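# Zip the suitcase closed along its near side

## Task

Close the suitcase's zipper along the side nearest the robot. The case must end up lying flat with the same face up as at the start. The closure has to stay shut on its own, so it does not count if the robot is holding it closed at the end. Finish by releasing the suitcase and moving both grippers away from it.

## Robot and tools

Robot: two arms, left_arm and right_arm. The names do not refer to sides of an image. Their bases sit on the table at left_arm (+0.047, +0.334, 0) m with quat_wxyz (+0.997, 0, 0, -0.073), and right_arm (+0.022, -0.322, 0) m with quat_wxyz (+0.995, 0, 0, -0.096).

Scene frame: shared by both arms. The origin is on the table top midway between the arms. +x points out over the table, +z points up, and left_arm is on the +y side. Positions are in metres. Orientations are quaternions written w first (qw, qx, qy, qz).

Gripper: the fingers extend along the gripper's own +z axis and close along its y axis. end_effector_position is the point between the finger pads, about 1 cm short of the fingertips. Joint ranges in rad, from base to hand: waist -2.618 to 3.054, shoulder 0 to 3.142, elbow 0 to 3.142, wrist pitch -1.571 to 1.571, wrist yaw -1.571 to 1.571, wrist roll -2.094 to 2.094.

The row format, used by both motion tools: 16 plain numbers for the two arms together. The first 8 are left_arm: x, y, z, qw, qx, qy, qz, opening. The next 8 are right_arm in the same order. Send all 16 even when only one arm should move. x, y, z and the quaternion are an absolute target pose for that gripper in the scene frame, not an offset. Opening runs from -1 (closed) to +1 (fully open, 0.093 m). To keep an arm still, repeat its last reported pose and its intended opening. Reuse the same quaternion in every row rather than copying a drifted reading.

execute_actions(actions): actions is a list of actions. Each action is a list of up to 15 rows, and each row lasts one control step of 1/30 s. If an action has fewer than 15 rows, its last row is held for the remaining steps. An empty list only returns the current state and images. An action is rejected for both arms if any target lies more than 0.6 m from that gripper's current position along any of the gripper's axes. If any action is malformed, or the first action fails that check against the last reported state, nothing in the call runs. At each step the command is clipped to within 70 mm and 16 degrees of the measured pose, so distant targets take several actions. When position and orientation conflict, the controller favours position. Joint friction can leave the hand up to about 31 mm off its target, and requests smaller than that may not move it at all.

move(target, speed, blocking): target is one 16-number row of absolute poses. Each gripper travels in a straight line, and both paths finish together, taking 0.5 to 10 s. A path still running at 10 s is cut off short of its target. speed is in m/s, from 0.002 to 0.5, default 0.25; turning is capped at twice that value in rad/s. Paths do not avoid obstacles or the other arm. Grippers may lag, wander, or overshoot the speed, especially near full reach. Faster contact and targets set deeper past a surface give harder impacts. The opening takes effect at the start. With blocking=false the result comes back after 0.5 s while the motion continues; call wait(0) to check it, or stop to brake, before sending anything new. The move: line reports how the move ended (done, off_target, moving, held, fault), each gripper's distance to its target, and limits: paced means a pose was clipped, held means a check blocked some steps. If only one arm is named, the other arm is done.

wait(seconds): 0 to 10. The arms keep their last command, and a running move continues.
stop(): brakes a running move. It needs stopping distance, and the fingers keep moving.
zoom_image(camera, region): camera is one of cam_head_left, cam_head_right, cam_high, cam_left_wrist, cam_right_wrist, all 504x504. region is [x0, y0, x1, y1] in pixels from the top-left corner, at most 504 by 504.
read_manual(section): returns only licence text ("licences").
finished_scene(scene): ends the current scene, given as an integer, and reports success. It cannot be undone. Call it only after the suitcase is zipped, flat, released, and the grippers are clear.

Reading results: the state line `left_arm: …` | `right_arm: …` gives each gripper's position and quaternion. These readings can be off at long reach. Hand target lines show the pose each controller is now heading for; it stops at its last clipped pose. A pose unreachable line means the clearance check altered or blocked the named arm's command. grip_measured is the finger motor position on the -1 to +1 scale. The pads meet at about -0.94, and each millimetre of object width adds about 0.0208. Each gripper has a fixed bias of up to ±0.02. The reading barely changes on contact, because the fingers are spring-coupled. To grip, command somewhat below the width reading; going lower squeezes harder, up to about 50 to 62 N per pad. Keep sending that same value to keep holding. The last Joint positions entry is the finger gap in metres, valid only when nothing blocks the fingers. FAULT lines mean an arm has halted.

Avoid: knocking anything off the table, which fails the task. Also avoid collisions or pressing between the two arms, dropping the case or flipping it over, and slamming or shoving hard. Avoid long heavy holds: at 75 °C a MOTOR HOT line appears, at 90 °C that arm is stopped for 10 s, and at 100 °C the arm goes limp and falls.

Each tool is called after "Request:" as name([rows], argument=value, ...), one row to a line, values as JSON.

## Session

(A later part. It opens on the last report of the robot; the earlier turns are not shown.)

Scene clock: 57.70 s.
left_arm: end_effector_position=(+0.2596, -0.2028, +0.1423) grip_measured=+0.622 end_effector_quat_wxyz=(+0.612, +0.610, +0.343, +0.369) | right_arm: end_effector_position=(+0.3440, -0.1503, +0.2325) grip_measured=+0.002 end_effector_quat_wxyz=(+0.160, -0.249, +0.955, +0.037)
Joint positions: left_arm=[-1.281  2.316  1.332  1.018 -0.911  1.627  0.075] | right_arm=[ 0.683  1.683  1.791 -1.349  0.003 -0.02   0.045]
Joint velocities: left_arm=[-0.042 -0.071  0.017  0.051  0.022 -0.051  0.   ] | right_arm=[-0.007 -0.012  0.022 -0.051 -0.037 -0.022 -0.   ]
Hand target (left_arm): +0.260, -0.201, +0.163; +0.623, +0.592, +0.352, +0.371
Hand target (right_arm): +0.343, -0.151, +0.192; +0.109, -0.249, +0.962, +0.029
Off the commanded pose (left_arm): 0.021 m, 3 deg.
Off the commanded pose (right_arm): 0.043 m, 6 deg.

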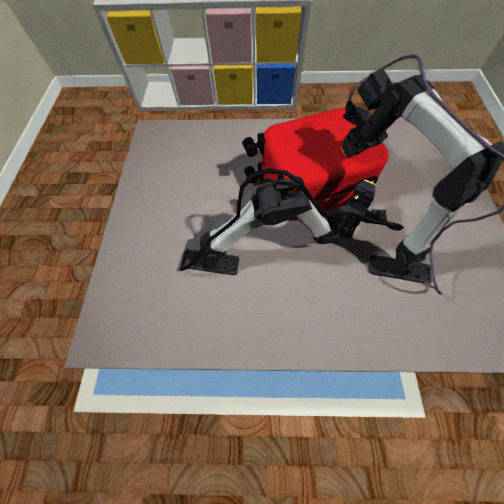

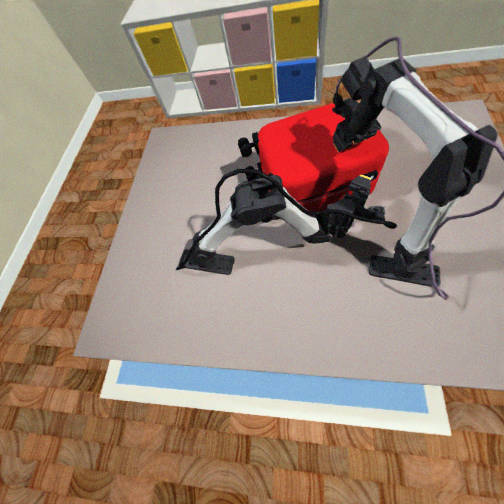

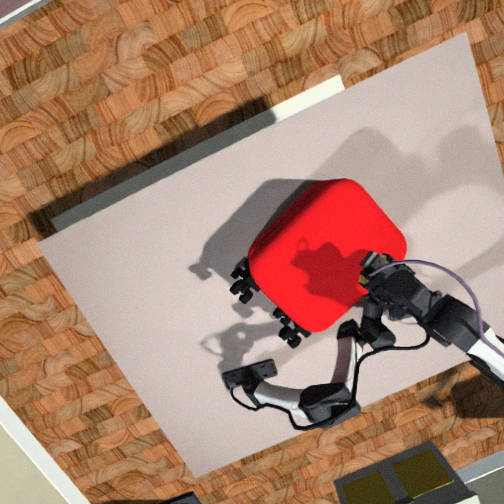

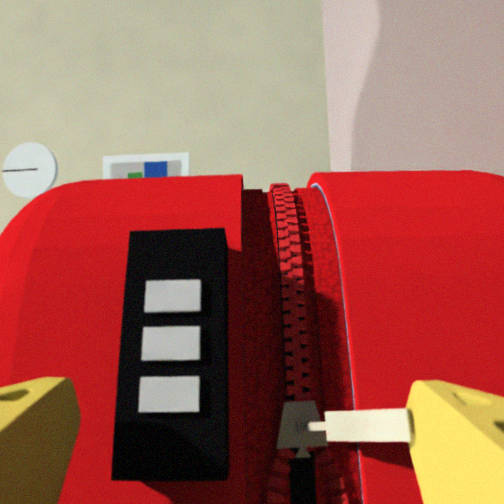

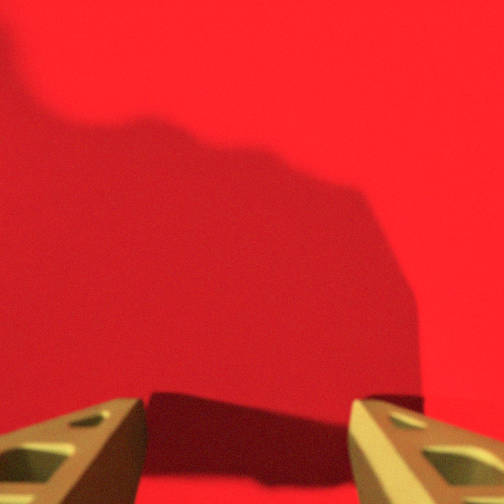

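Request:
execute_actions(actions=[])

Request:
zoom_image(camera="cam_left_wrist", region=[250, 330, 504, 504])

Scene clock: 59.10 s.
left_arm: end_effector_position=(+0.2597, -0.2009, +0.1531) grip_measured=+0.622 end_effector_quat_wxyz=(+0.619, +0.599, +0.350, +0.368) | right_arm: end_effector_position=(+0.3440, -0.1503, +0.2325) grip_measured=+0.002 end_effector_quat_wxyz=(+0.160, -0.249, +0.955, +0.037)
Joint positions: left_arm=[-1.282  2.302  1.332  1.034 -0.921  1.63   0.075] | right_arm=[ 0.683  1.683  1.791 -1.349  0.003 -0.02   0.045]
Joint velocities: left_arm=[-0.007 -0.002 -0.007 -0.007 -0.007 -0.022 -0.001] | right_arm=[-0.017 -0.007  0.022 -0.095 -0.022  0.037 -0.   ]
Hand target (left_arm): +0.260, -0.201, +0.163; +0.623, +0.592, +0.352, +0.371
Hand target (right_arm): +0.343, -0.151, +0.192; +0.109, -0.249, +0.962, +0.029
Off the commanded pose (left_arm): 0.010 m, 1 deg.
Off the commanded pose (right_arm): 0.043 m, 6 deg.

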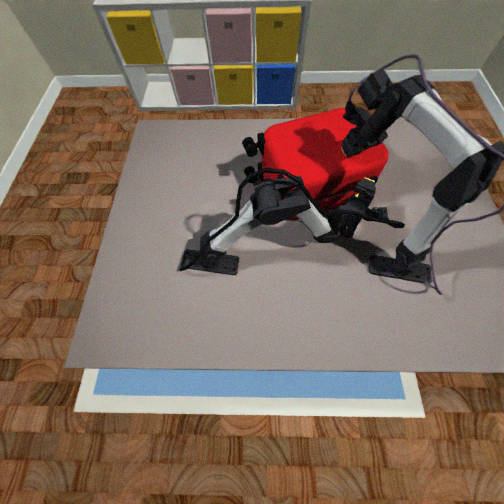

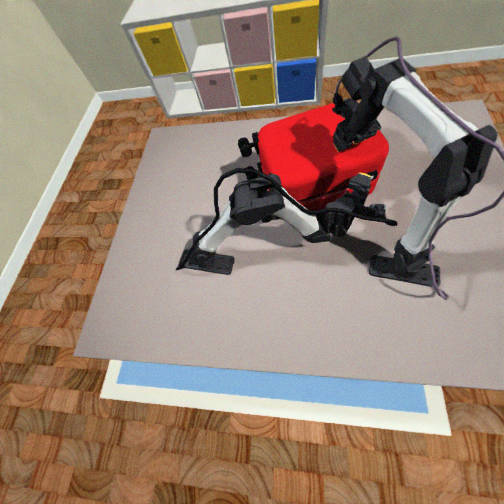

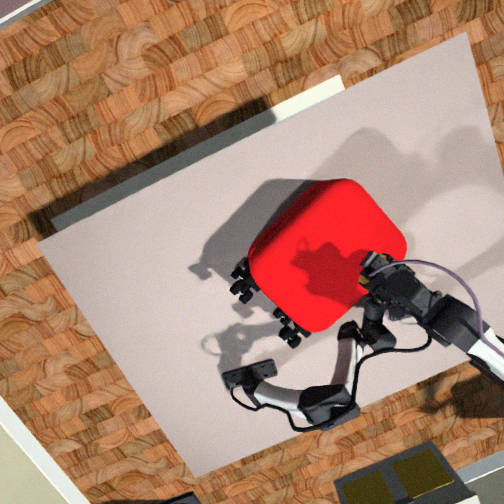

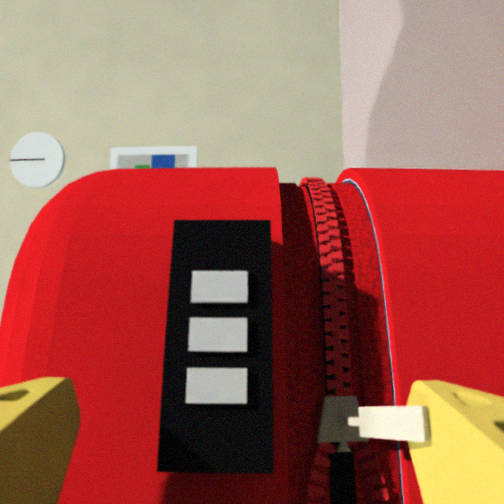

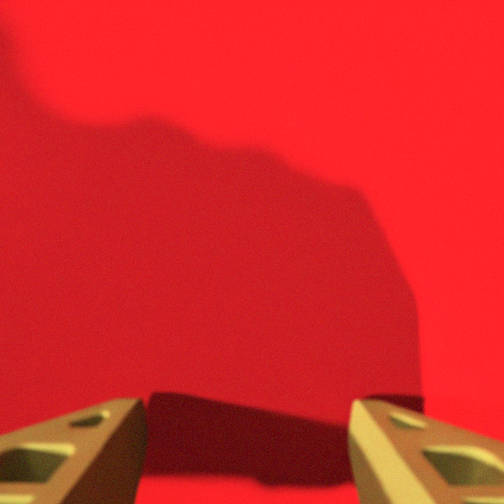

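Region (250, 330, 504, 504) of cam_left_wrist's 504x504 image, scaled by 1.984, with more detail than that image has; it fills the top 345 rows of this view, and the rest is white.

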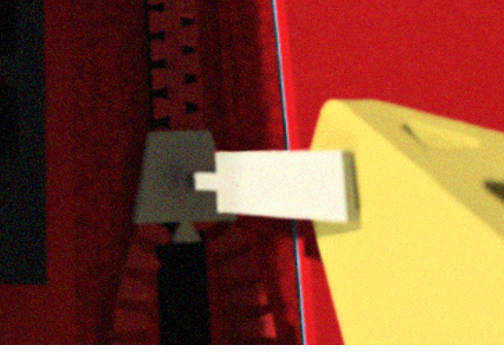

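Request:
execute_actions([
  [[0.26,-0.2013,0.161,0.6235,0.5916,0.352,0.371,0.55,0.345,-0.15,0.19,0.11,-0.249,0.962,0.028,0],[0.26,-0.2013,0.159,0.6235,0.5916,0.352,0.371,0.48,0.345,-0.15,0.19,0.11,-0.249,0.962,0.028,0],[0.26,-0.2013,0.157,0.6235,0.5916,0.352,0.371,0.41,0.345,-0.15,0.19,0.11,-0.249,0.962,0.028,0],[0.26,-0.2013,0.155,0.6235,0.5916,0.352,0.371,0.34,0.345,-0.15,0.19,0.11,-0.249,0.962,0.028,0],[0.259,-0.2015,0.153,0.6235,0.5916,0.352,0.371,0.27,0.345,-0.15,0.19,0.11,-0.249,0.962,0.028,0],[0.258,-0.2017,0.152,0.6235,0.5916,0.352,0.371,0.2,0.345,-0.15,0.19,0.11,-0.249,0.962,0.028,0],[0.257,-0.2018,0.151,0.6235,0.5916,0.352,0.371,0.15,0.345,-0.15,0.19,0.11,-0.249,0.962,0.028,0],[0.256,-0.202,0.15,0.6235,0.5916,0.352,0.371,0.15,0.345,-0.15,0.19,0.11,-0.249,0.962,0.028,0],[0.255,-0.2022,0.15,0.6235,0.5916,0.352,0.371,0.15,0.345,-0.15,0.19,0.11,-0.249,0.962,0.028,0],[0.254,-0.2024,0.15,0.6235,0.5916,0.352,0.371,0.15,0.345,-0.15,0.19,0.11,-0.249,0.962,0.028,0],[0.253,-0.2025,0.15,0.6235,0.5916,0.352,0.371,0.15,0.345,-0.15,0.19,0.11,-0.249,0.962,0.028,0],[0.252,-0.2027,0.15,0.6235,0.5916,0.352,0.371,0.15,0.345,-0.15,0.19,0.11,-0.249,0.962,0.028,0]],
])

Request:
zoom_image(camera="cam_left_wrist", region=[100, 300, 440, 504])

Scene clock: 62.73 s.
left_arm: end_effector_position=(+0.2556, -0.2005, +0.1588) grip_measured=+0.152 end_effector_quat_wxyz=(+0.629, +0.587, +0.355, +0.366) | right_arm: end_effector_position=(+0.3440, -0.1503, +0.2325) grip_measured=+0.002 end_effector_quat_wxyz=(+0.160, -0.249, +0.955, +0.037)
Joint positions: left_arm=[-1.292  2.302  1.332  1.067 -0.935  1.633  0.053] | right_arm=[ 0.683  1.683  1.791 -1.349  0.003 -0.02   0.045]
Joint velocities: left_arm=[-0.046  0.002 -0.002 -0.022 -0.022  0.007 -0.   ] | right_arm=[-0.007  0.017 -0.002  0.051 -0.066 -0.037  0.   ]
Hand target (left_arm): +0.252, -0.203, +0.150; +0.623, +0.592, +0.352, +0.371
Hand target (right_arm): +0.343, -0.151, +0.192; +0.109, -0.249, +0.962, +0.029
Off the commanded pose (left_arm): 0.010 m, 1 deg.
Off the commanded pose (right_arm): 0.043 m, 6 deg.

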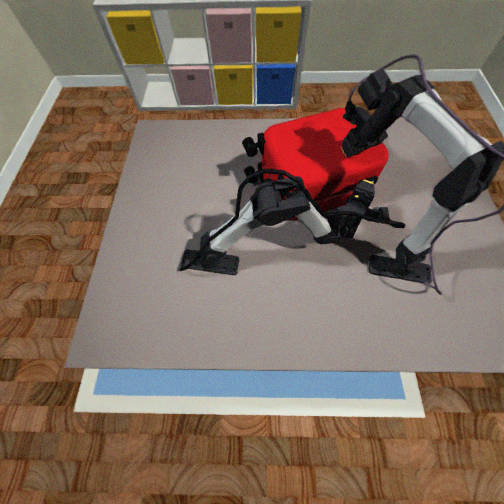

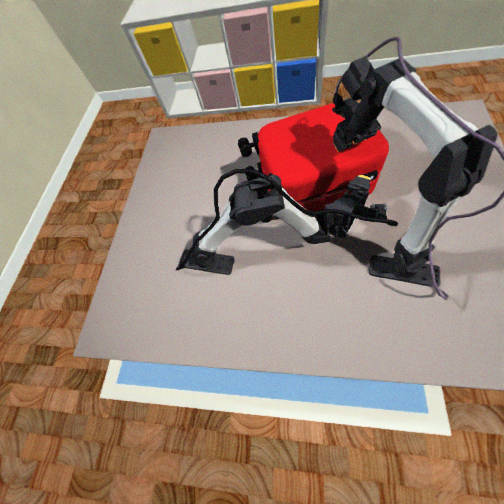

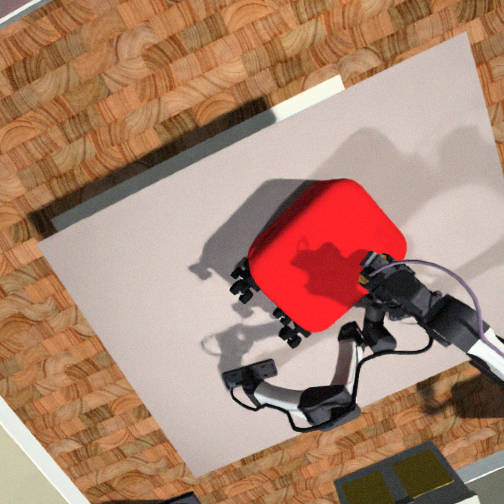

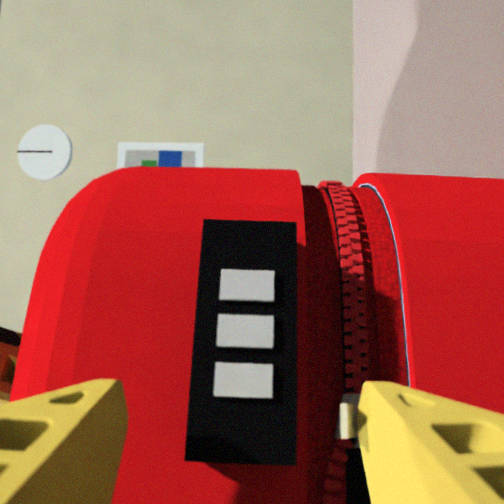

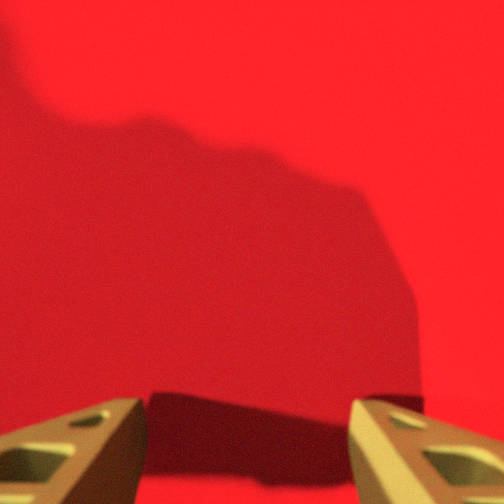

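Region (100, 300, 440, 504) of cam_left_wrist's 504x504 image, scaled by 1.482, with more detail than that image has; it fills the top 302 rows of this view, and the rest is white.

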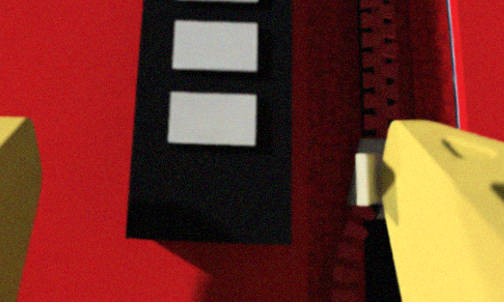

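Request:
execute_actions([
  [[0.252,-0.2027,0.149,0.6235,0.5916,0.352,0.371,0.15,0.345,-0.15,0.19,0.11,-0.249,0.962,0.028,0],[0.252,-0.2027,0.1478,0.6235,0.5916,0.352,0.371,0.15,0.345,-0.15,0.19,0.11,-0.249,0.962,0.028,0],[0.252,-0.2027,0.1466,0.6235,0.5916,0.352,0.371,0.15,0.345,-0.15,0.19,0.11,-0.249,0.962,0.028,0],[0.252,-0.2027,0.1454,0.6235,0.5916,0.352,0.371,0.15,0.345,-0.15,0.19,0.11,-0.249,0.962,0.028,0],[0.252,-0.2027,0.1442,0.6235,0.5916,0.352,0.371,0.15,0.345,-0.15,0.19,0.11,-0.249,0.962,0.028,0],[0.252,-0.2027,0.143,0.6235,0.5916,0.352,0.371,0.15,0.345,-0.15,0.19,0.11,-0.249,0.962,0.028,0],[0.252,-0.2027,0.1418,0.6235,0.5916,0.352,0.371,0.15,0.345,-0.15,0.19,0.11,-0.249,0.962,0.028,0],[0.252,-0.2027,0.1406,0.6235,0.5916,0.352,0.371,0.11,0.345,-0.15,0.19,0.11,-0.249,0.962,0.028,0],[0.252,-0.2027,0.1394,0.6235,0.5916,0.352,0.371,0.07,0.345,-0.15,0.19,0.11,-0.249,0.962,0.028,0],[0.252,-0.2027,0.1382,0.6235,0.5916,0.352,0.371,0.03,0.345,-0.15,0.19,0.11,-0.249,0.962,0.028,0],[0.252,-0.2027,0.137,0.6235,0.5916,0.352,0.371,-0.01,0.345,-0.15,0.19,0.11,-0.249,0.962,0.028,0],[0.252,-0.2027,0.1358,0.6235,0.5916,0.352,0.371,-0.05,0.345,-0.15,0.19,0.11,-0.249,0.962,0.028,0],[0.252,-0.2027,0.1346,0.6235,0.5916,0.352,0.371,-0.09,0.345,-0.15,0.19,0.11,-0.249,0.962,0.028,0],[0.252,-0.2027,0.1334,0.6235,0.5916,0.352,0.371,-0.13,0.345,-0.15,0.19,0.11,-0.249,0.962,0.028,0],[0.252,-0.2027,0.1322,0.6235,0.5916,0.352,0.371,-0.17,0.345,-0.15,0.19,0.11,-0.249,0.962,0.028,0]],
  [[0.252,-0.2027,0.131,0.6235,0.5916,0.352,0.371,-0.21,0.345,-0.15,0.19,0.11,-0.249,0.962,0.028,0],[0.252,-0.2027,0.1298,0.6235,0.5916,0.352,0.371,-0.25,0.345,-0.15,0.19,0.11,-0.249,0.962,0.028,0],[0.252,-0.2027,0.1286,0.6235,0.5916,0.352,0.371,-0.29,0.345,-0.15,0.19,0.11,-0.249,0.962,0.028,0],[0.252,-0.2027,0.1274,0.6235,0.5916,0.352,0.371,-0.33,0.345,-0.15,0.19,0.11,-0.249,0.962,0.028,0],[0.252,-0.2027,0.1262,0.6235,0.5916,0.352,0.371,-0.37,0.345,-0.15,0.19,0.11,-0.249,0.962,0.028,0],[0.252,-0.2027,0.125,0.6235,0.5916,0.352,0.371,-0.41,0.345,-0.15,0.19,0.11,-0.249,0.962,0.028,0],[0.252,-0.2027,0.1238,0.6235,0.5916,0.352,0.371,-0.45,0.345,-0.15,0.19,0.11,-0.249,0.962,0.028,0],[0.252,-0.2027,0.1226,0.6235,0.5916,0.352,0.371,-0.49,0.345,-0.15,0.19,0.11,-0.249,0.962,0.028,0],[0.252,-0.2027,0.1214,0.6235,0.5916,0.352,0.371,-0.53,0.345,-0.15,0.19,0.11,-0.249,0.962,0.028,0],[0.252,-0.2027,0.1202,0.6235,0.5916,0.352,0.371,-0.57,0.345,-0.15,0.19,0.11,-0.249,0.962,0.028,0],[0.252,-0.2027,0.119,0.6235,0.5916,0.352,0.371,-0.61,0.345,-0.15,0.19,0.11,-0.249,0.962,0.028,0],[0.252,-0.2027,0.119,0.6235,0.5916,0.352,0.371,-0.65,0.345,-0.15,0.19,0.11,-0.249,0.962,0.028,0],[0.252,-0.2027,0.119,0.6235,0.5916,0.352,0.371,-0.69,0.345,-0.15,0.19,0.11,-0.249,0.962,0.028,0],[0.252,-0.2027,0.119,0.6235,0.5916,0.352,0.371,-0.73,0.345,-0.15,0.19,0.11,-0.249,0.962,0.028,0],[0.252,-0.2027,0.119,0.6235,0.5916,0.352,0.371,-0.76,0.345,-0.15,0.19,0.11,-0.249,0.962,0.028,0]],
])

Request:
wait(seconds=0.3)

Request:
zoom_image(camera="cam_left_wrist", region=[100, 300, 440, 504])

Scene clock: 73.07 s.
left_arm: end_effector_position=(+0.2545, -0.2018, +0.1251) grip_measured=-0.741 end_effector_quat_wxyz=(+0.626, +0.590, +0.354, +0.367) | right_arm: end_effector_position=(+0.3440, -0.1503, +0.2325) grip_measured=+0.002 end_effector_quat_wxyz=(+0.160, -0.249, +0.955, +0.037)
Joint positions: left_arm=[-1.295  2.39   1.332  1.148 -0.939  1.633  0.01 ] | right_arm=[ 0.683  1.683  1.791 -1.349  0.003 -0.02   0.045]
Joint velocities: left_arm=[-0.012  0.022 -0.007  0.007 -0.022 -0.007 -0.036] | right_arm=[-0.022  0.002  0.007 -0.037 -0.051  0.037 -0.   ]
Hand target (left_arm): +0.252, -0.203, +0.119; +0.623, +0.592, +0.352, +0.371
Hand target (right_arm): +0.343, -0.151, +0.192; +0.109, -0.249, +0.962, +0.029
Off the commanded pose (left_arm): 0.007 m, 1 deg.
Off the commanded pose (right_arm): 0.043 m, 6 deg.

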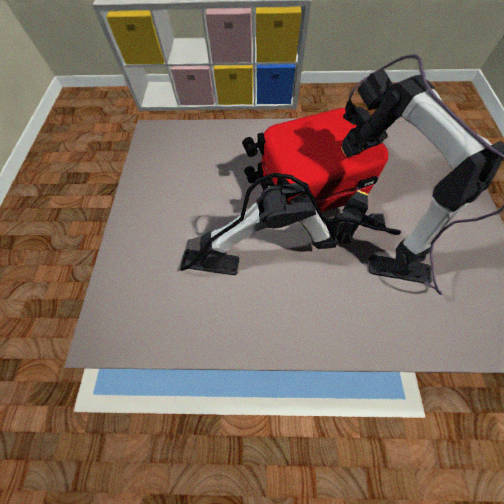

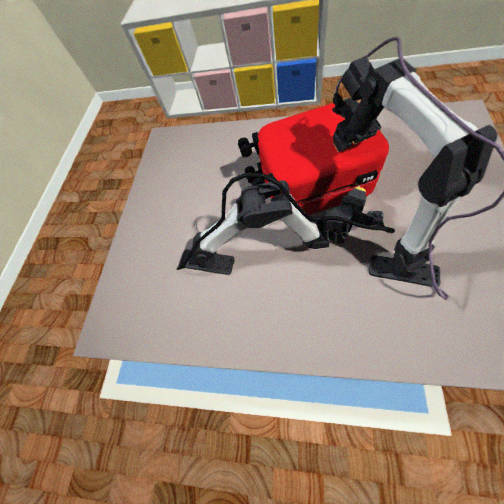

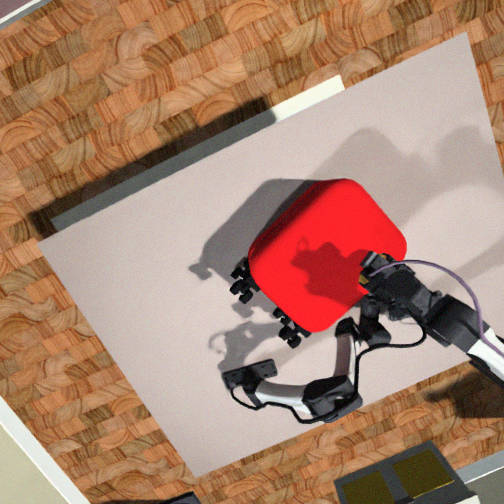

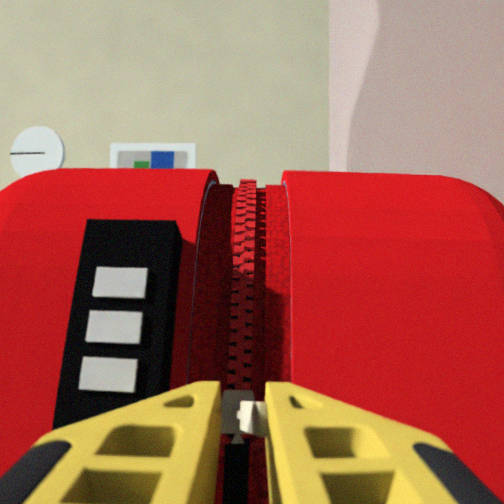

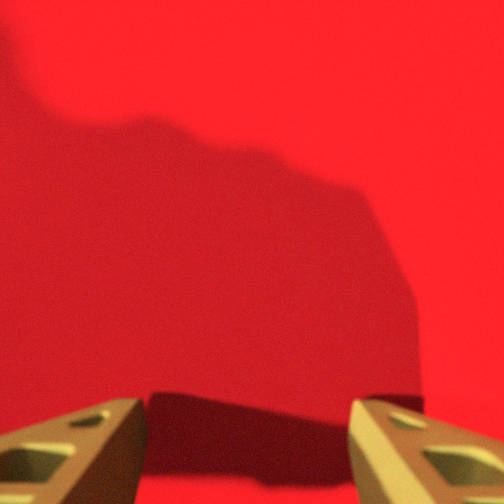

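Scene clock: 73.37 s.
left_arm: end_effector_position=(+0.2545, -0.2017, +0.1259) grip_measured=-0.758 end_effector_quat_wxyz=(+0.628, +0.588, +0.355, +0.366) | right_arm: end_effector_position=(+0.3440, -0.1503, +0.2325) grip_measured=+0.002 end_effector_quat_wxyz=(+0.160, -0.249, +0.955, +0.037)
Joint positions: left_arm=[-1.295  2.391  1.332  1.155 -0.939  1.633  0.009] | right_arm=[ 0.683  1.683  1.791 -1.349  0.003 -0.02   0.045]
Joint velocities: left_arm=[-0.002  0.002  0.007 -0.007 -0.051  0.037  0.   ] | right_arm=[-0.007 -0.017  0.017 -0.095  0.037  0.022  0.   ]
Hand target (left_arm): +0.252, -0.203, +0.119; +0.623, +0.592, +0.352, +0.371
Hand target (right_arm): +0.343, -0.151, +0.192; +0.109, -0.249, +0.962, +0.029
Off the commanded pose (left_arm): 0.007 m, 1 deg.
Off the commanded pose (right_arm): 0.043 m, 6 deg.
wait: 0.30 s; at rest by 0.20 s

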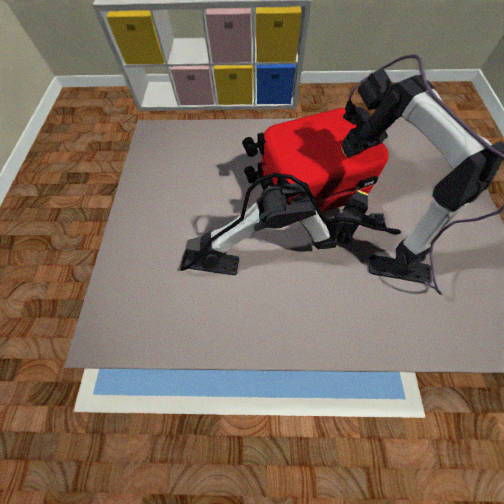

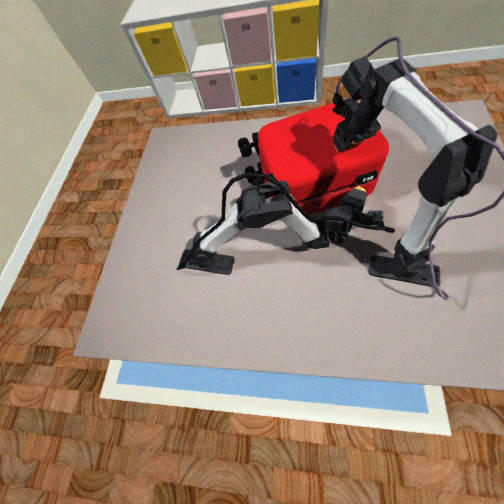

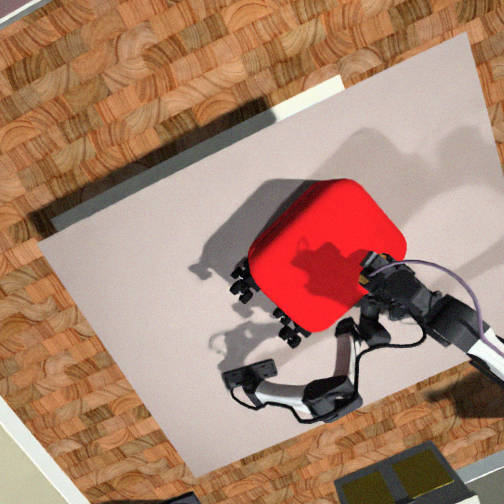

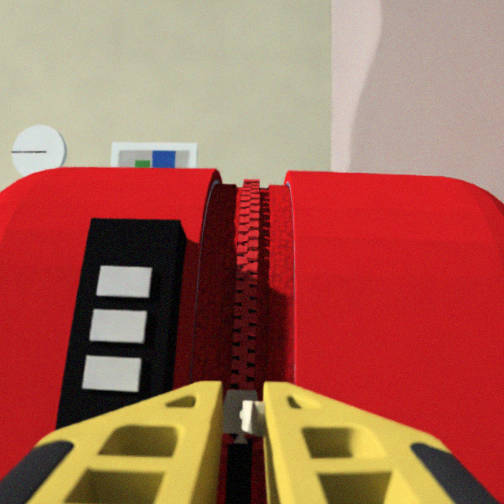

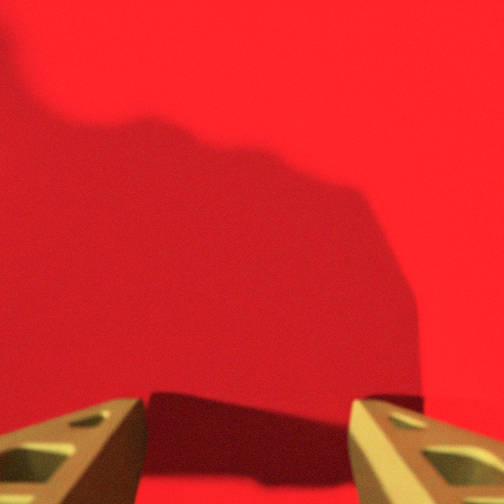

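Region (100, 300, 440, 504) of cam_left_wrist's 504x504 image, scaled by 1.482, with more detail than that image has; it fills the top 302 rows of this view, and the rest is white.

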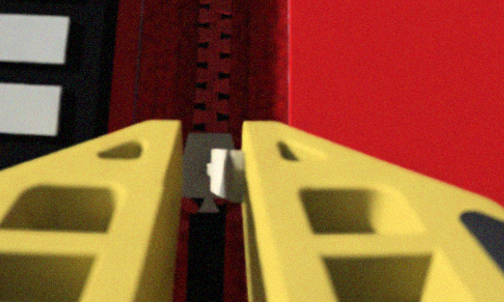

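Request:
execute_actions([
  [[0.253,-0.2027,0.12,0.6235,0.5916,0.352,0.371,-0.8,0.345,-0.15,0.188,0.11,-0.249,0.962,0.028,0],[0.254,-0.2027,0.121,0.6235,0.5916,0.352,0.371,-0.85,0.345,-0.15,0.186,0.11,-0.249,0.962,0.028,0],[0.2545,-0.2027,0.122,0.6235,0.5916,0.352,0.371,-0.9,0.345,-0.15,0.184,0.11,-0.249,0.962,0.028,0],[0.2545,-0.202,0.123,0.6235,0.5916,0.352,0.371,-0.94,0.345,-0.15,0.182,0.11,-0.249,0.962,0.028,0],[0.2545,-0.201,0.124,0.6235,0.5916,0.352,0.371,-0.94,0.345,-0.15,0.18,0.11,-0.249,0.962,0.028,0],[0.2545,-0.2,0.125,0.6235,0.5916,0.352,0.371,-0.94,0.345,-0.15,0.178,0.11,-0.249,0.962,0.028,0],[0.2545,-0.1985,0.126,0.6235,0.5916,0.352,0.371,-0.94,0.345,-0.15,0.176,0.11,-0.249,0.962,0.028,0],[0.2545,-0.197,0.127,0.6235,0.5916,0.352,0.371,-0.94,0.345,-0.15,0.175,0.11,-0.249,0.962,0.028,0],[0.2545,-0.1955,0.128,0.6235,0.5916,0.352,0.371,-0.94,0.345,-0.15,0.175,0.11,-0.249,0.962,0.028,0],[0.2545,-0.194,0.129,0.6235,0.5916,0.352,0.371,-0.94,0.345,-0.15,0.175,0.11,-0.249,0.962,0.028,0],[0.2545,-0.1925,0.13,0.6235,0.5916,0.352,0.371,-0.94,0.345,-0.15,0.175,0.11,-0.249,0.962,0.028,0],[0.2548,-0.191,0.13,0.6235,0.5916,0.352,0.371,-0.94,0.345,-0.15,0.175,0.11,-0.249,0.962,0.028,0],[0.2551,-0.1895,0.13,0.6235,0.5916,0.352,0.371,-0.94,0.345,-0.15,0.175,0.11,-0.249,0.962,0.028,0],[0.2554,-0.188,0.13,0.6235,0.5916,0.352,0.371,-0.94,0.345,-0.15,0.175,0.11,-0.249,0.962,0.028,0],[0.2557,-0.1865,0.13,0.6235,0.5916,0.352,0.371,-0.94,0.345,-0.15,0.175,0.11,-0.249,0.962,0.028,0]],
  [[0.2561,-0.185,0.13,0.6235,0.5916,0.352,0.371,-0.94,0.345,-0.15,0.175,0.11,-0.249,0.962,0.028,0],[0.2565,-0.1835,0.13,0.6235,0.5916,0.352,0.371,-0.94,0.345,-0.15,0.175,0.11,-0.249,0.962,0.028,0],[0.257,-0.182,0.13,0.6235,0.5916,0.352,0.371,-0.94,0.345,-0.15,0.175,0.11,-0.249,0.962,0.028,0],[0.2575,-0.1805,0.13,0.6235,0.5916,0.352,0.371,-0.94,0.345,-0.15,0.175,0.11,-0.249,0.962,0.028,0],[0.258,-0.179,0.13,0.6235,0.5916,0.352,0.371,-0.94,0.345,-0.15,0.175,0.11,-0.249,0.962,0.028,0],[0.2586,-0.1775,0.13,0.6235,0.5916,0.352,0.371,-0.94,0.345,-0.15,0.175,0.11,-0.249,0.962,0.028,0],[0.2592,-0.176,0.13,0.6235,0.5916,0.352,0.371,-0.94,0.345,-0.15,0.175,0.11,-0.249,0.962,0.028,0],[0.26,-0.175,0.13,0.6235,0.5916,0.352,0.371,-0.94,0.345,-0.15,0.175,0.11,-0.249,0.962,0.028,0]],
])

Request:
zoom_image(camera="cam_left_wrist", region=[140, 260, 360, 504])

Scene clock: 82.50 s.
left_arm: end_effector_position=(+0.2564, -0.1814, +0.1258) grip_measured=-0.935 end_effector_quat_wxyz=(+0.624, +0.595, +0.350, +0.367) | right_arm: end_effector_position=(+0.3438, -0.1504, +0.2317) grip_measured=+0.002 end_effector_quat_wxyz=(+0.177, -0.248, +0.952, +0.041)
Joint positions: left_arm=[-1.282  2.33   1.219  1.19  -0.919  1.634  0.   ] | right_arm=[ 0.683  1.644  1.732 -1.292  0.003 -0.02   0.045]
Joint velocities: left_arm=[-0.007 -0.012 -0.007  0.007 -0.051 -0.022 -0.   ] | right_arm=[-0.002 -0.002 -0.012  0.037  0.051 -0.051 -0.001]
Hand target (left_arm): +0.260, -0.175, +0.130; +0.623, +0.591, +0.352, +0.371
Hand target (right_arm): +0.341, -0.152, +0.179; +0.109, -0.250, +0.962, +0.029
Off the commanded pose (left_arm): 0.008 m, 1 deg.
Off the commanded pose (right_arm): 0.057 m, 8 deg.

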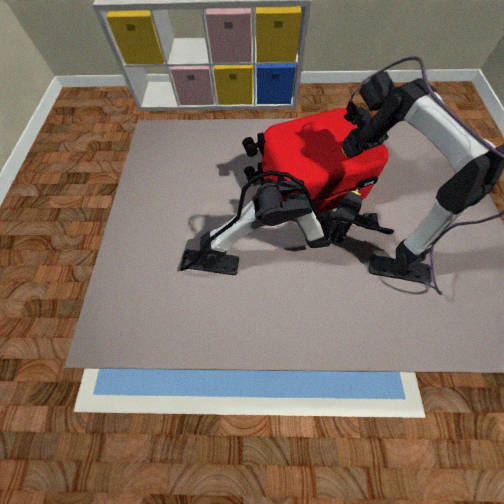

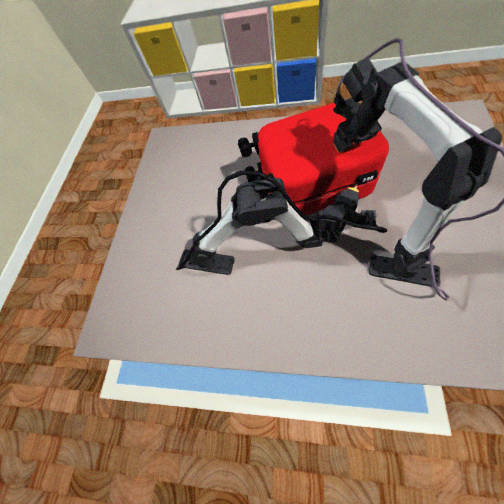

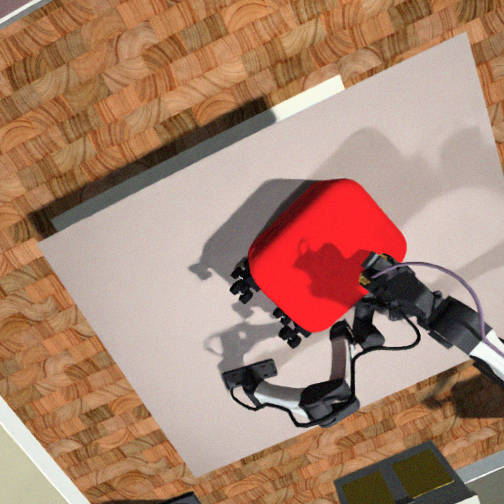

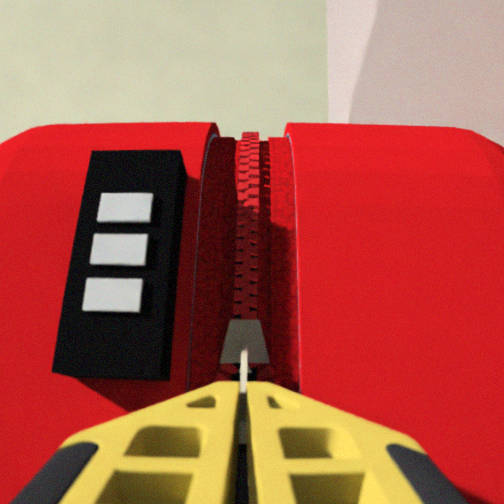

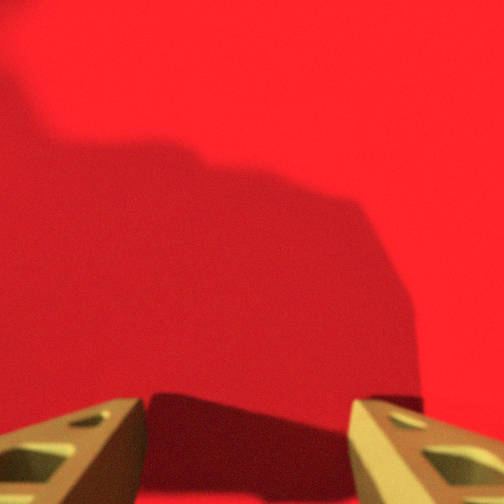

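Region (140, 260, 360, 504) of cam_left_wrist's 504x504 image, scaled by 2.066, with more detail than that image has; it fills the left 454 columns of this view, and the rest is white.

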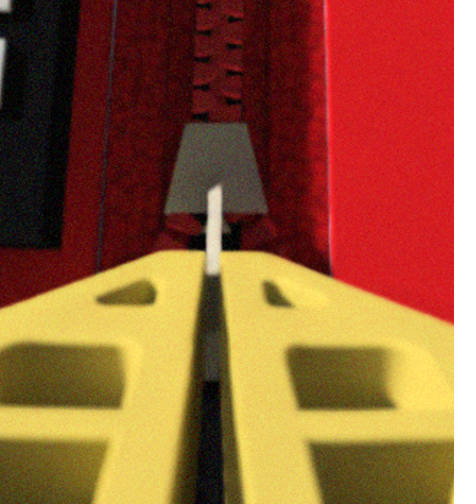

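Request:
execute_actions([
  [[0.26,-0.177,0.129,0.6235,0.5916,0.352,0.371,-0.87,0.345,-0.15,0.175,0.11,-0.249,0.962,0.028,0],[0.26,-0.179,0.128,0.6235,0.5916,0.352,0.371,-0.8,0.345,-0.15,0.175,0.11,-0.249,0.962,0.028,0],[0.261,-0.181,0.127,0.6235,0.5916,0.352,0.371,-0.8,0.345,-0.15,0.175,0.11,-0.249,0.962,0.028,0],[0.262,-0.183,0.126,0.6235,0.5916,0.352,0.371,-0.8,0.345,-0.15,0.175,0.11,-0.249,0.962,0.028,0],[0.2632,-0.184,0.125,0.6235,0.5916,0.352,0.371,-0.8,0.345,-0.15,0.175,0.11,-0.249,0.962,0.028,0],[0.2644,-0.185,0.124,0.6235,0.5916,0.352,0.371,-0.8,0.345,-0.15,0.175,0.11,-0.249,0.962,0.028,0],[0.2656,-0.186,0.123,0.6235,0.5916,0.352,0.371,-0.8,0.345,-0.15,0.175,0.11,-0.249,0.962,0.028,0],[0.2668,-0.187,0.123,0.6235,0.5916,0.352,0.371,-0.8,0.345,-0.15,0.175,0.11,-0.249,0.962,0.028,0],[0.268,-0.188,0.123,0.6235,0.5916,0.352,0.371,-0.8,0.345,-0.15,0.175,0.11,-0.249,0.962,0.028,0],[0.269,-0.189,0.123,0.6235,0.5916,0.352,0.371,-0.8,0.345,-0.15,0.175,0.11,-0.249,0.962,0.028,0]],
])

Request:
zoom_image(camera="cam_left_wrist", region=[140, 260, 360, 504])

Scene clock: 86.20 s.
left_arm: end_effector_position=(+0.2658, -0.1854, +0.1326) grip_measured=-0.802 end_effector_quat_wxyz=(+0.630, +0.583, +0.357, +0.368) | right_arm: end_effector_position=(+0.3438, -0.1504, +0.2317) grip_measured=+0.002 end_effector_quat_wxyz=(+0.177, -0.248, +0.952, +0.041)
Joint positions: left_arm=[-1.266  2.344  1.259  1.192 -0.916  1.634  0.007] | right_arm=[ 0.683  1.644  1.732 -1.292  0.003 -0.02   0.045]
Joint velocities: left_arm=[-0.002  0.012 -0.012 -0.007  0.037  0.081 -0.   ] | right_arm=[-0.002 -0.002 -0.002 -0.081 -0.037  0.037  0.   ]
Hand target (left_arm): +0.269, -0.189, +0.123; +0.623, +0.591, +0.352, +0.371
Hand target (right_arm): +0.341, -0.152, +0.179; +0.109, -0.250, +0.962, +0.029
Off the commanded pose (left_arm): 0.011 m, 1 deg.
Off the commanded pose (right_arm): 0.057 m, 8 deg.

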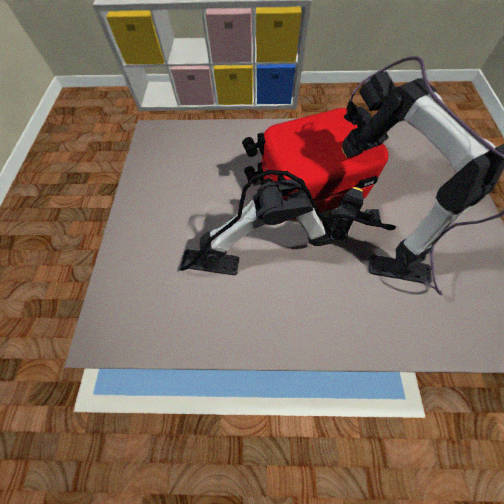

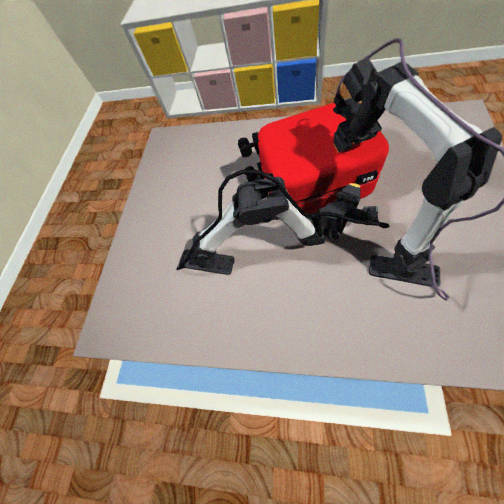

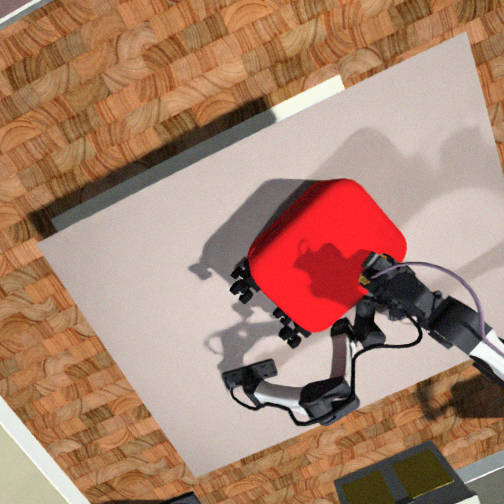

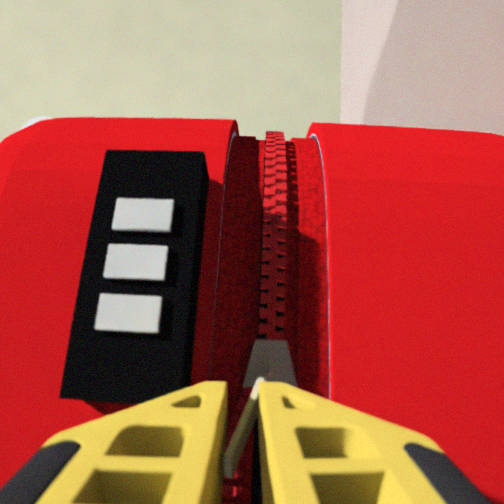

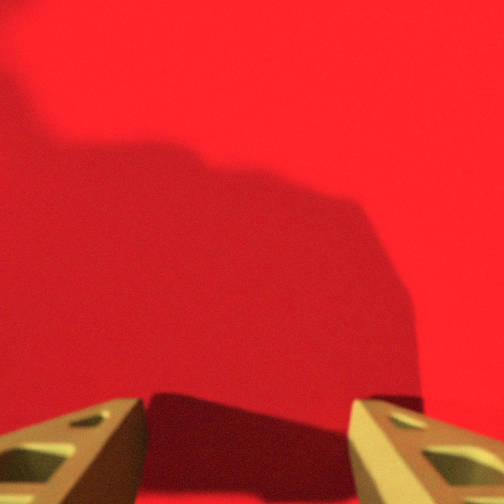

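Region (140, 260, 360, 504) of cam_left_wrist's 504x504 image, scaled by 2.066, with more detail than that image has; it fills the left 454 columns of this view, and the rest is white.

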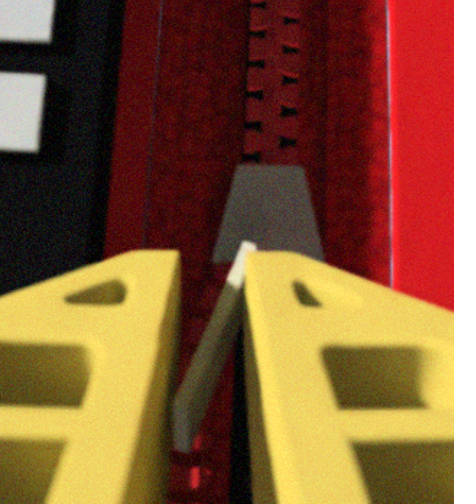

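Request:
execute_actions([
  [[0.269,-0.189,0.1215,0.6235,0.5916,0.352,0.371,-0.8,0.345,-0.151,0.174,0.11,-0.249,0.962,0.028,0],[0.269,-0.189,0.12,0.6235,0.5916,0.352,0.371,-0.8,0.345,-0.152,0.173,0.11,-0.249,0.962,0.028,0],[0.269,-0.189,0.1185,0.6235,0.5916,0.352,0.371,-0.8,0.345,-0.153,0.172,0.11,-0.249,0.962,0.028,0],[0.269,-0.189,0.117,0.6235,0.5916,0.352,0.371,-0.8,0.345,-0.154,0.171,0.11,-0.249,0.962,0.028,0],[0.269,-0.189,0.117,0.6235,0.5916,0.352,0.371,-0.8,0.345,-0.155,0.17,0.11,-0.249,0.962,0.028,0],[0.269,-0.189,0.117,0.6235,0.5916,0.352,0.371,-0.8,0.345,-0.156,0.17,0.11,-0.249,0.962,0.028,0],[0.269,-0.189,0.117,0.6235,0.5916,0.352,0.371,-0.84,0.345,-0.157,0.17,0.11,-0.249,0.962,0.028,0],[0.269,-0.189,0.117,0.6235,0.5916,0.352,0.371,-0.88,0.345,-0.158,0.17,0.11,-0.249,0.962,0.028,0],[0.269,-0.189,0.117,0.6235,0.5916,0.352,0.371,-0.92,0.345,-0.159,0.17,0.11,-0.249,0.962,0.028,0],[0.269,-0.189,0.117,0.6235,0.5916,0.352,0.371,-0.96,0.345,-0.16,0.17,0.11,-0.249,0.962,0.028,0],[0.269,-0.189,0.117,0.6235,0.5916,0.352,0.371,-1,0.345,-0.16,0.17,0.11,-0.249,0.962,0.028,0],[0.268,-0.188,0.119,0.6235,0.5916,0.352,0.371,-1,0.345,-0.16,0.17,0.11,-0.249,0.962,0.028,0],[0.267,-0.187,0.121,0.6235,0.5916,0.352,0.371,-1,0.345,-0.16,0.17,0.11,-0.249,0.962,0.028,0],[0.266,-0.186,0.123,0.6235,0.5916,0.352,0.371,-1,0.345,-0.16,0.17,0.11,-0.249,0.962,0.028,0],[0.2655,-0.185,0.125,0.6235,0.5916,0.352,0.371,-1,0.345,-0.16,0.17,0.11,-0.249,0.962,0.028,0]],
  [[0.2648,-0.1827,0.126,0.623,0.592,0.352,0.371,-1,0.345,-0.16,0.17,0.11,-0.249,0.962,0.028,0],[0.264,-0.1804,0.127,0.622,0.593,0.353,0.37,-1,0.345,-0.16,0.17,0.11,-0.249,0.962,0.028,0],[0.2633,-0.1781,0.128,0.622,0.593,0.353,0.37,-1,0.345,-0.16,0.17,0.11,-0.249,0.962,0.028,0],[0.2625,-0.1758,0.128,0.621,0.594,0.353,0.37,-1,0.345,-0.16,0.17,0.11,-0.249,0.962,0.028,0],[0.2618,-0.1735,0.128,0.621,0.594,0.354,0.369,-1,0.345,-0.16,0.17,0.11,-0.249,0.962,0.028,0],[0.261,-0.1712,0.128,0.62,0.595,0.354,0.369,-1,0.345,-0.16,0.17,0.11,-0.249,0.962,0.028,0],[0.2603,-0.1689,0.128,0.62,0.595,0.354,0.369,-1,0.345,-0.16,0.17,0.11,-0.249,0.962,0.028,0],[0.2595,-0.1666,0.128,0.619,0.596,0.355,0.368,-1,0.345,-0.16,0.17,0.11,-0.249,0.962,0.028,0],[0.2588,-0.1643,0.128,0.619,0.596,0.355,0.368,-1,0.345,-0.16,0.17,0.11,-0.249,0.962,0.028,0],[0.258,-0.162,0.128,0.618,0.597,0.355,0.368,-1,0.345,-0.16,0.17,0.11,-0.249,0.962,0.028,0],[0.2573,-0.1597,0.128,0.618,0.597,0.356,0.367,-1,0.345,-0.16,0.17,0.11,-0.249,0.962,0.028,0],[0.2565,-0.1574,0.128,0.617,0.598,0.356,0.367,-1,0.345,-0.16,0.17,0.11,-0.249,0.962,0.028,0],[0.2558,-0.1551,0.128,0.617,0.598,0.356,0.367,-1,0.345,-0.16,0.17,0.11,-0.249,0.962,0.028,0],[0.255,-0.1528,0.128,0.616,0.599,0.357,0.366,-1,0.345,-0.16,0.17,0.11,-0.249,0.962,0.028,0],[0.2543,-0.1505,0.128,0.616,0.6,0.357,0.366,-1,0.345,-0.16,0.17,0.11,-0.249,0.962,0.028,0]],
  [[0.2535,-0.1482,0.128,0.615,0.601,0.357,0.366,-1,0.345,-0.16,0.17,0.11,-0.249,0.962,0.028,0],[0.2528,-0.1459,0.128,0.614,0.602,0.358,0.365,-1,0.345,-0.16,0.17,0.11,-0.249,0.962,0.028,0],[0.252,-0.1436,0.128,0.613,0.602,0.358,0.365,-1,0.345,-0.16,0.17,0.11,-0.249,0.962,0.028,0],[0.2513,-0.1413,0.128,0.612,0.603,0.359,0.364,-1,0.345,-0.16,0.17,0.11,-0.249,0.962,0.028,0],[0.2505,-0.139,0.128,0.611,0.604,0.359,0.364,-1,0.345,-0.16,0.17,0.11,-0.249,0.962,0.028,0],[0.2498,-0.1367,0.128,0.61,0.605,0.36,0.363,-1,0.345,-0.16,0.17,0.11,-0.249,0.962,0.028,0],[0.249,-0.1344,0.128,0.609,0.606,0.36,0.363,-1,0.345,-0.16,0.17,0.11,-0.249,0.962,0.028,0],[0.2483,-0.1321,0.128,0.608,0.607,0.361,0.362,-1,0.345,-0.16,0.17,0.11,-0.249,0.962,0.028,0],[0.2475,-0.1298,0.128,0.608,0.608,0.3615,0.3615,-1,0.345,-0.16,0.17,0.11,-0.249,0.962,0.028,0]],
])

Scene clock: 93.60 s.
left_arm: end_effector_position=(+0.2536, -0.1454, +0.1256) grip_measured=-0.993 end_effector_quat_wxyz=(+0.617, +0.619, +0.340, +0.347) | right_arm: end_effector_position=(+0.3353, -0.1246, +0.2358) grip_measured=+0.000 end_effector_quat_wxyz=(+0.184, -0.274, +0.936, +0.119)
Joint positions: left_arm=[-1.264  2.187  1.008  1.182 -0.853  1.582  0.   ] | right_arm=[ 0.684  1.62   1.697 -1.232 -0.154 -0.045  0.045]
Joint velocities: left_arm=[ 0.022 -0.007 -0.007  0.037 -0.037 -0.125  0.   ] | right_arm=[-0.007  0.007  0.007 -0.022  0.022  0.037 -0.   ]
Hand target (left_arm): +0.248, -0.131, +0.127; +0.608, +0.608, +0.361, +0.360
Hand target (right_arm): +0.338, -0.160, +0.178; +0.107, -0.257, +0.960, +0.032
Off the commanded pose (left_arm): 0.017 m, 3 deg.
Off the commanded pose (right_arm): 0.075 m, 14 deg.

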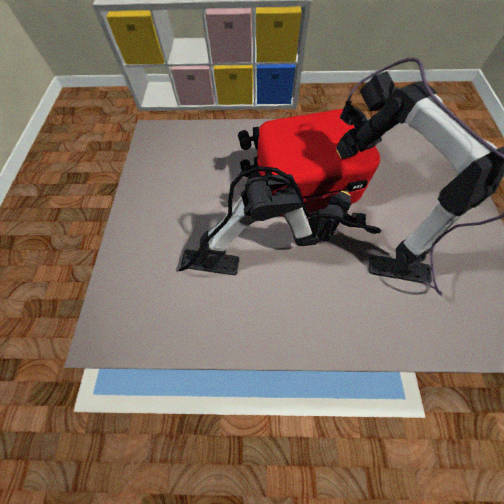

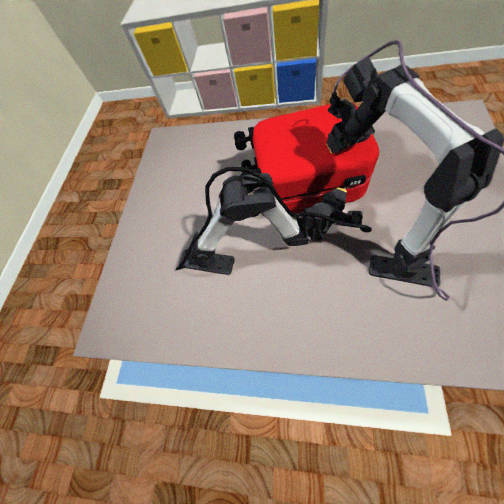

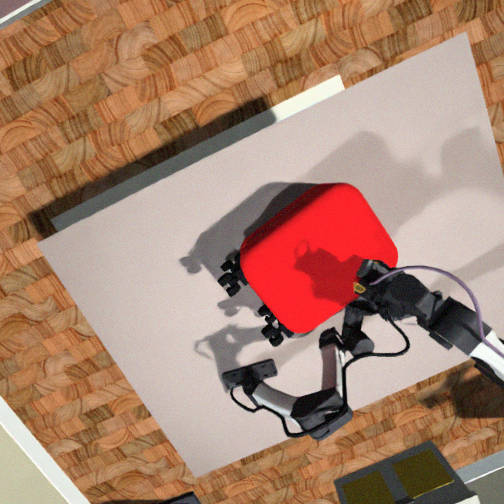

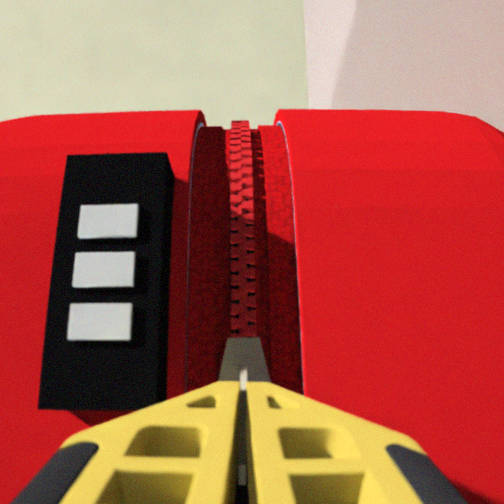

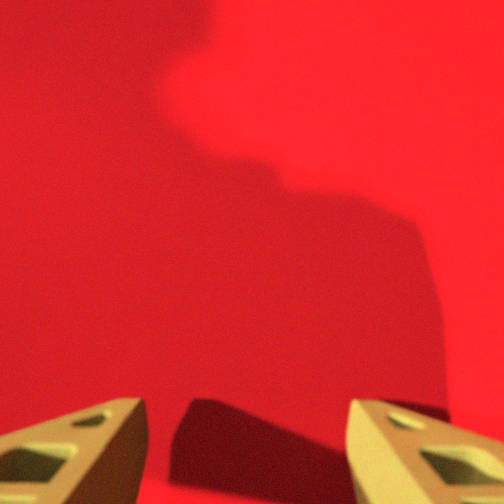

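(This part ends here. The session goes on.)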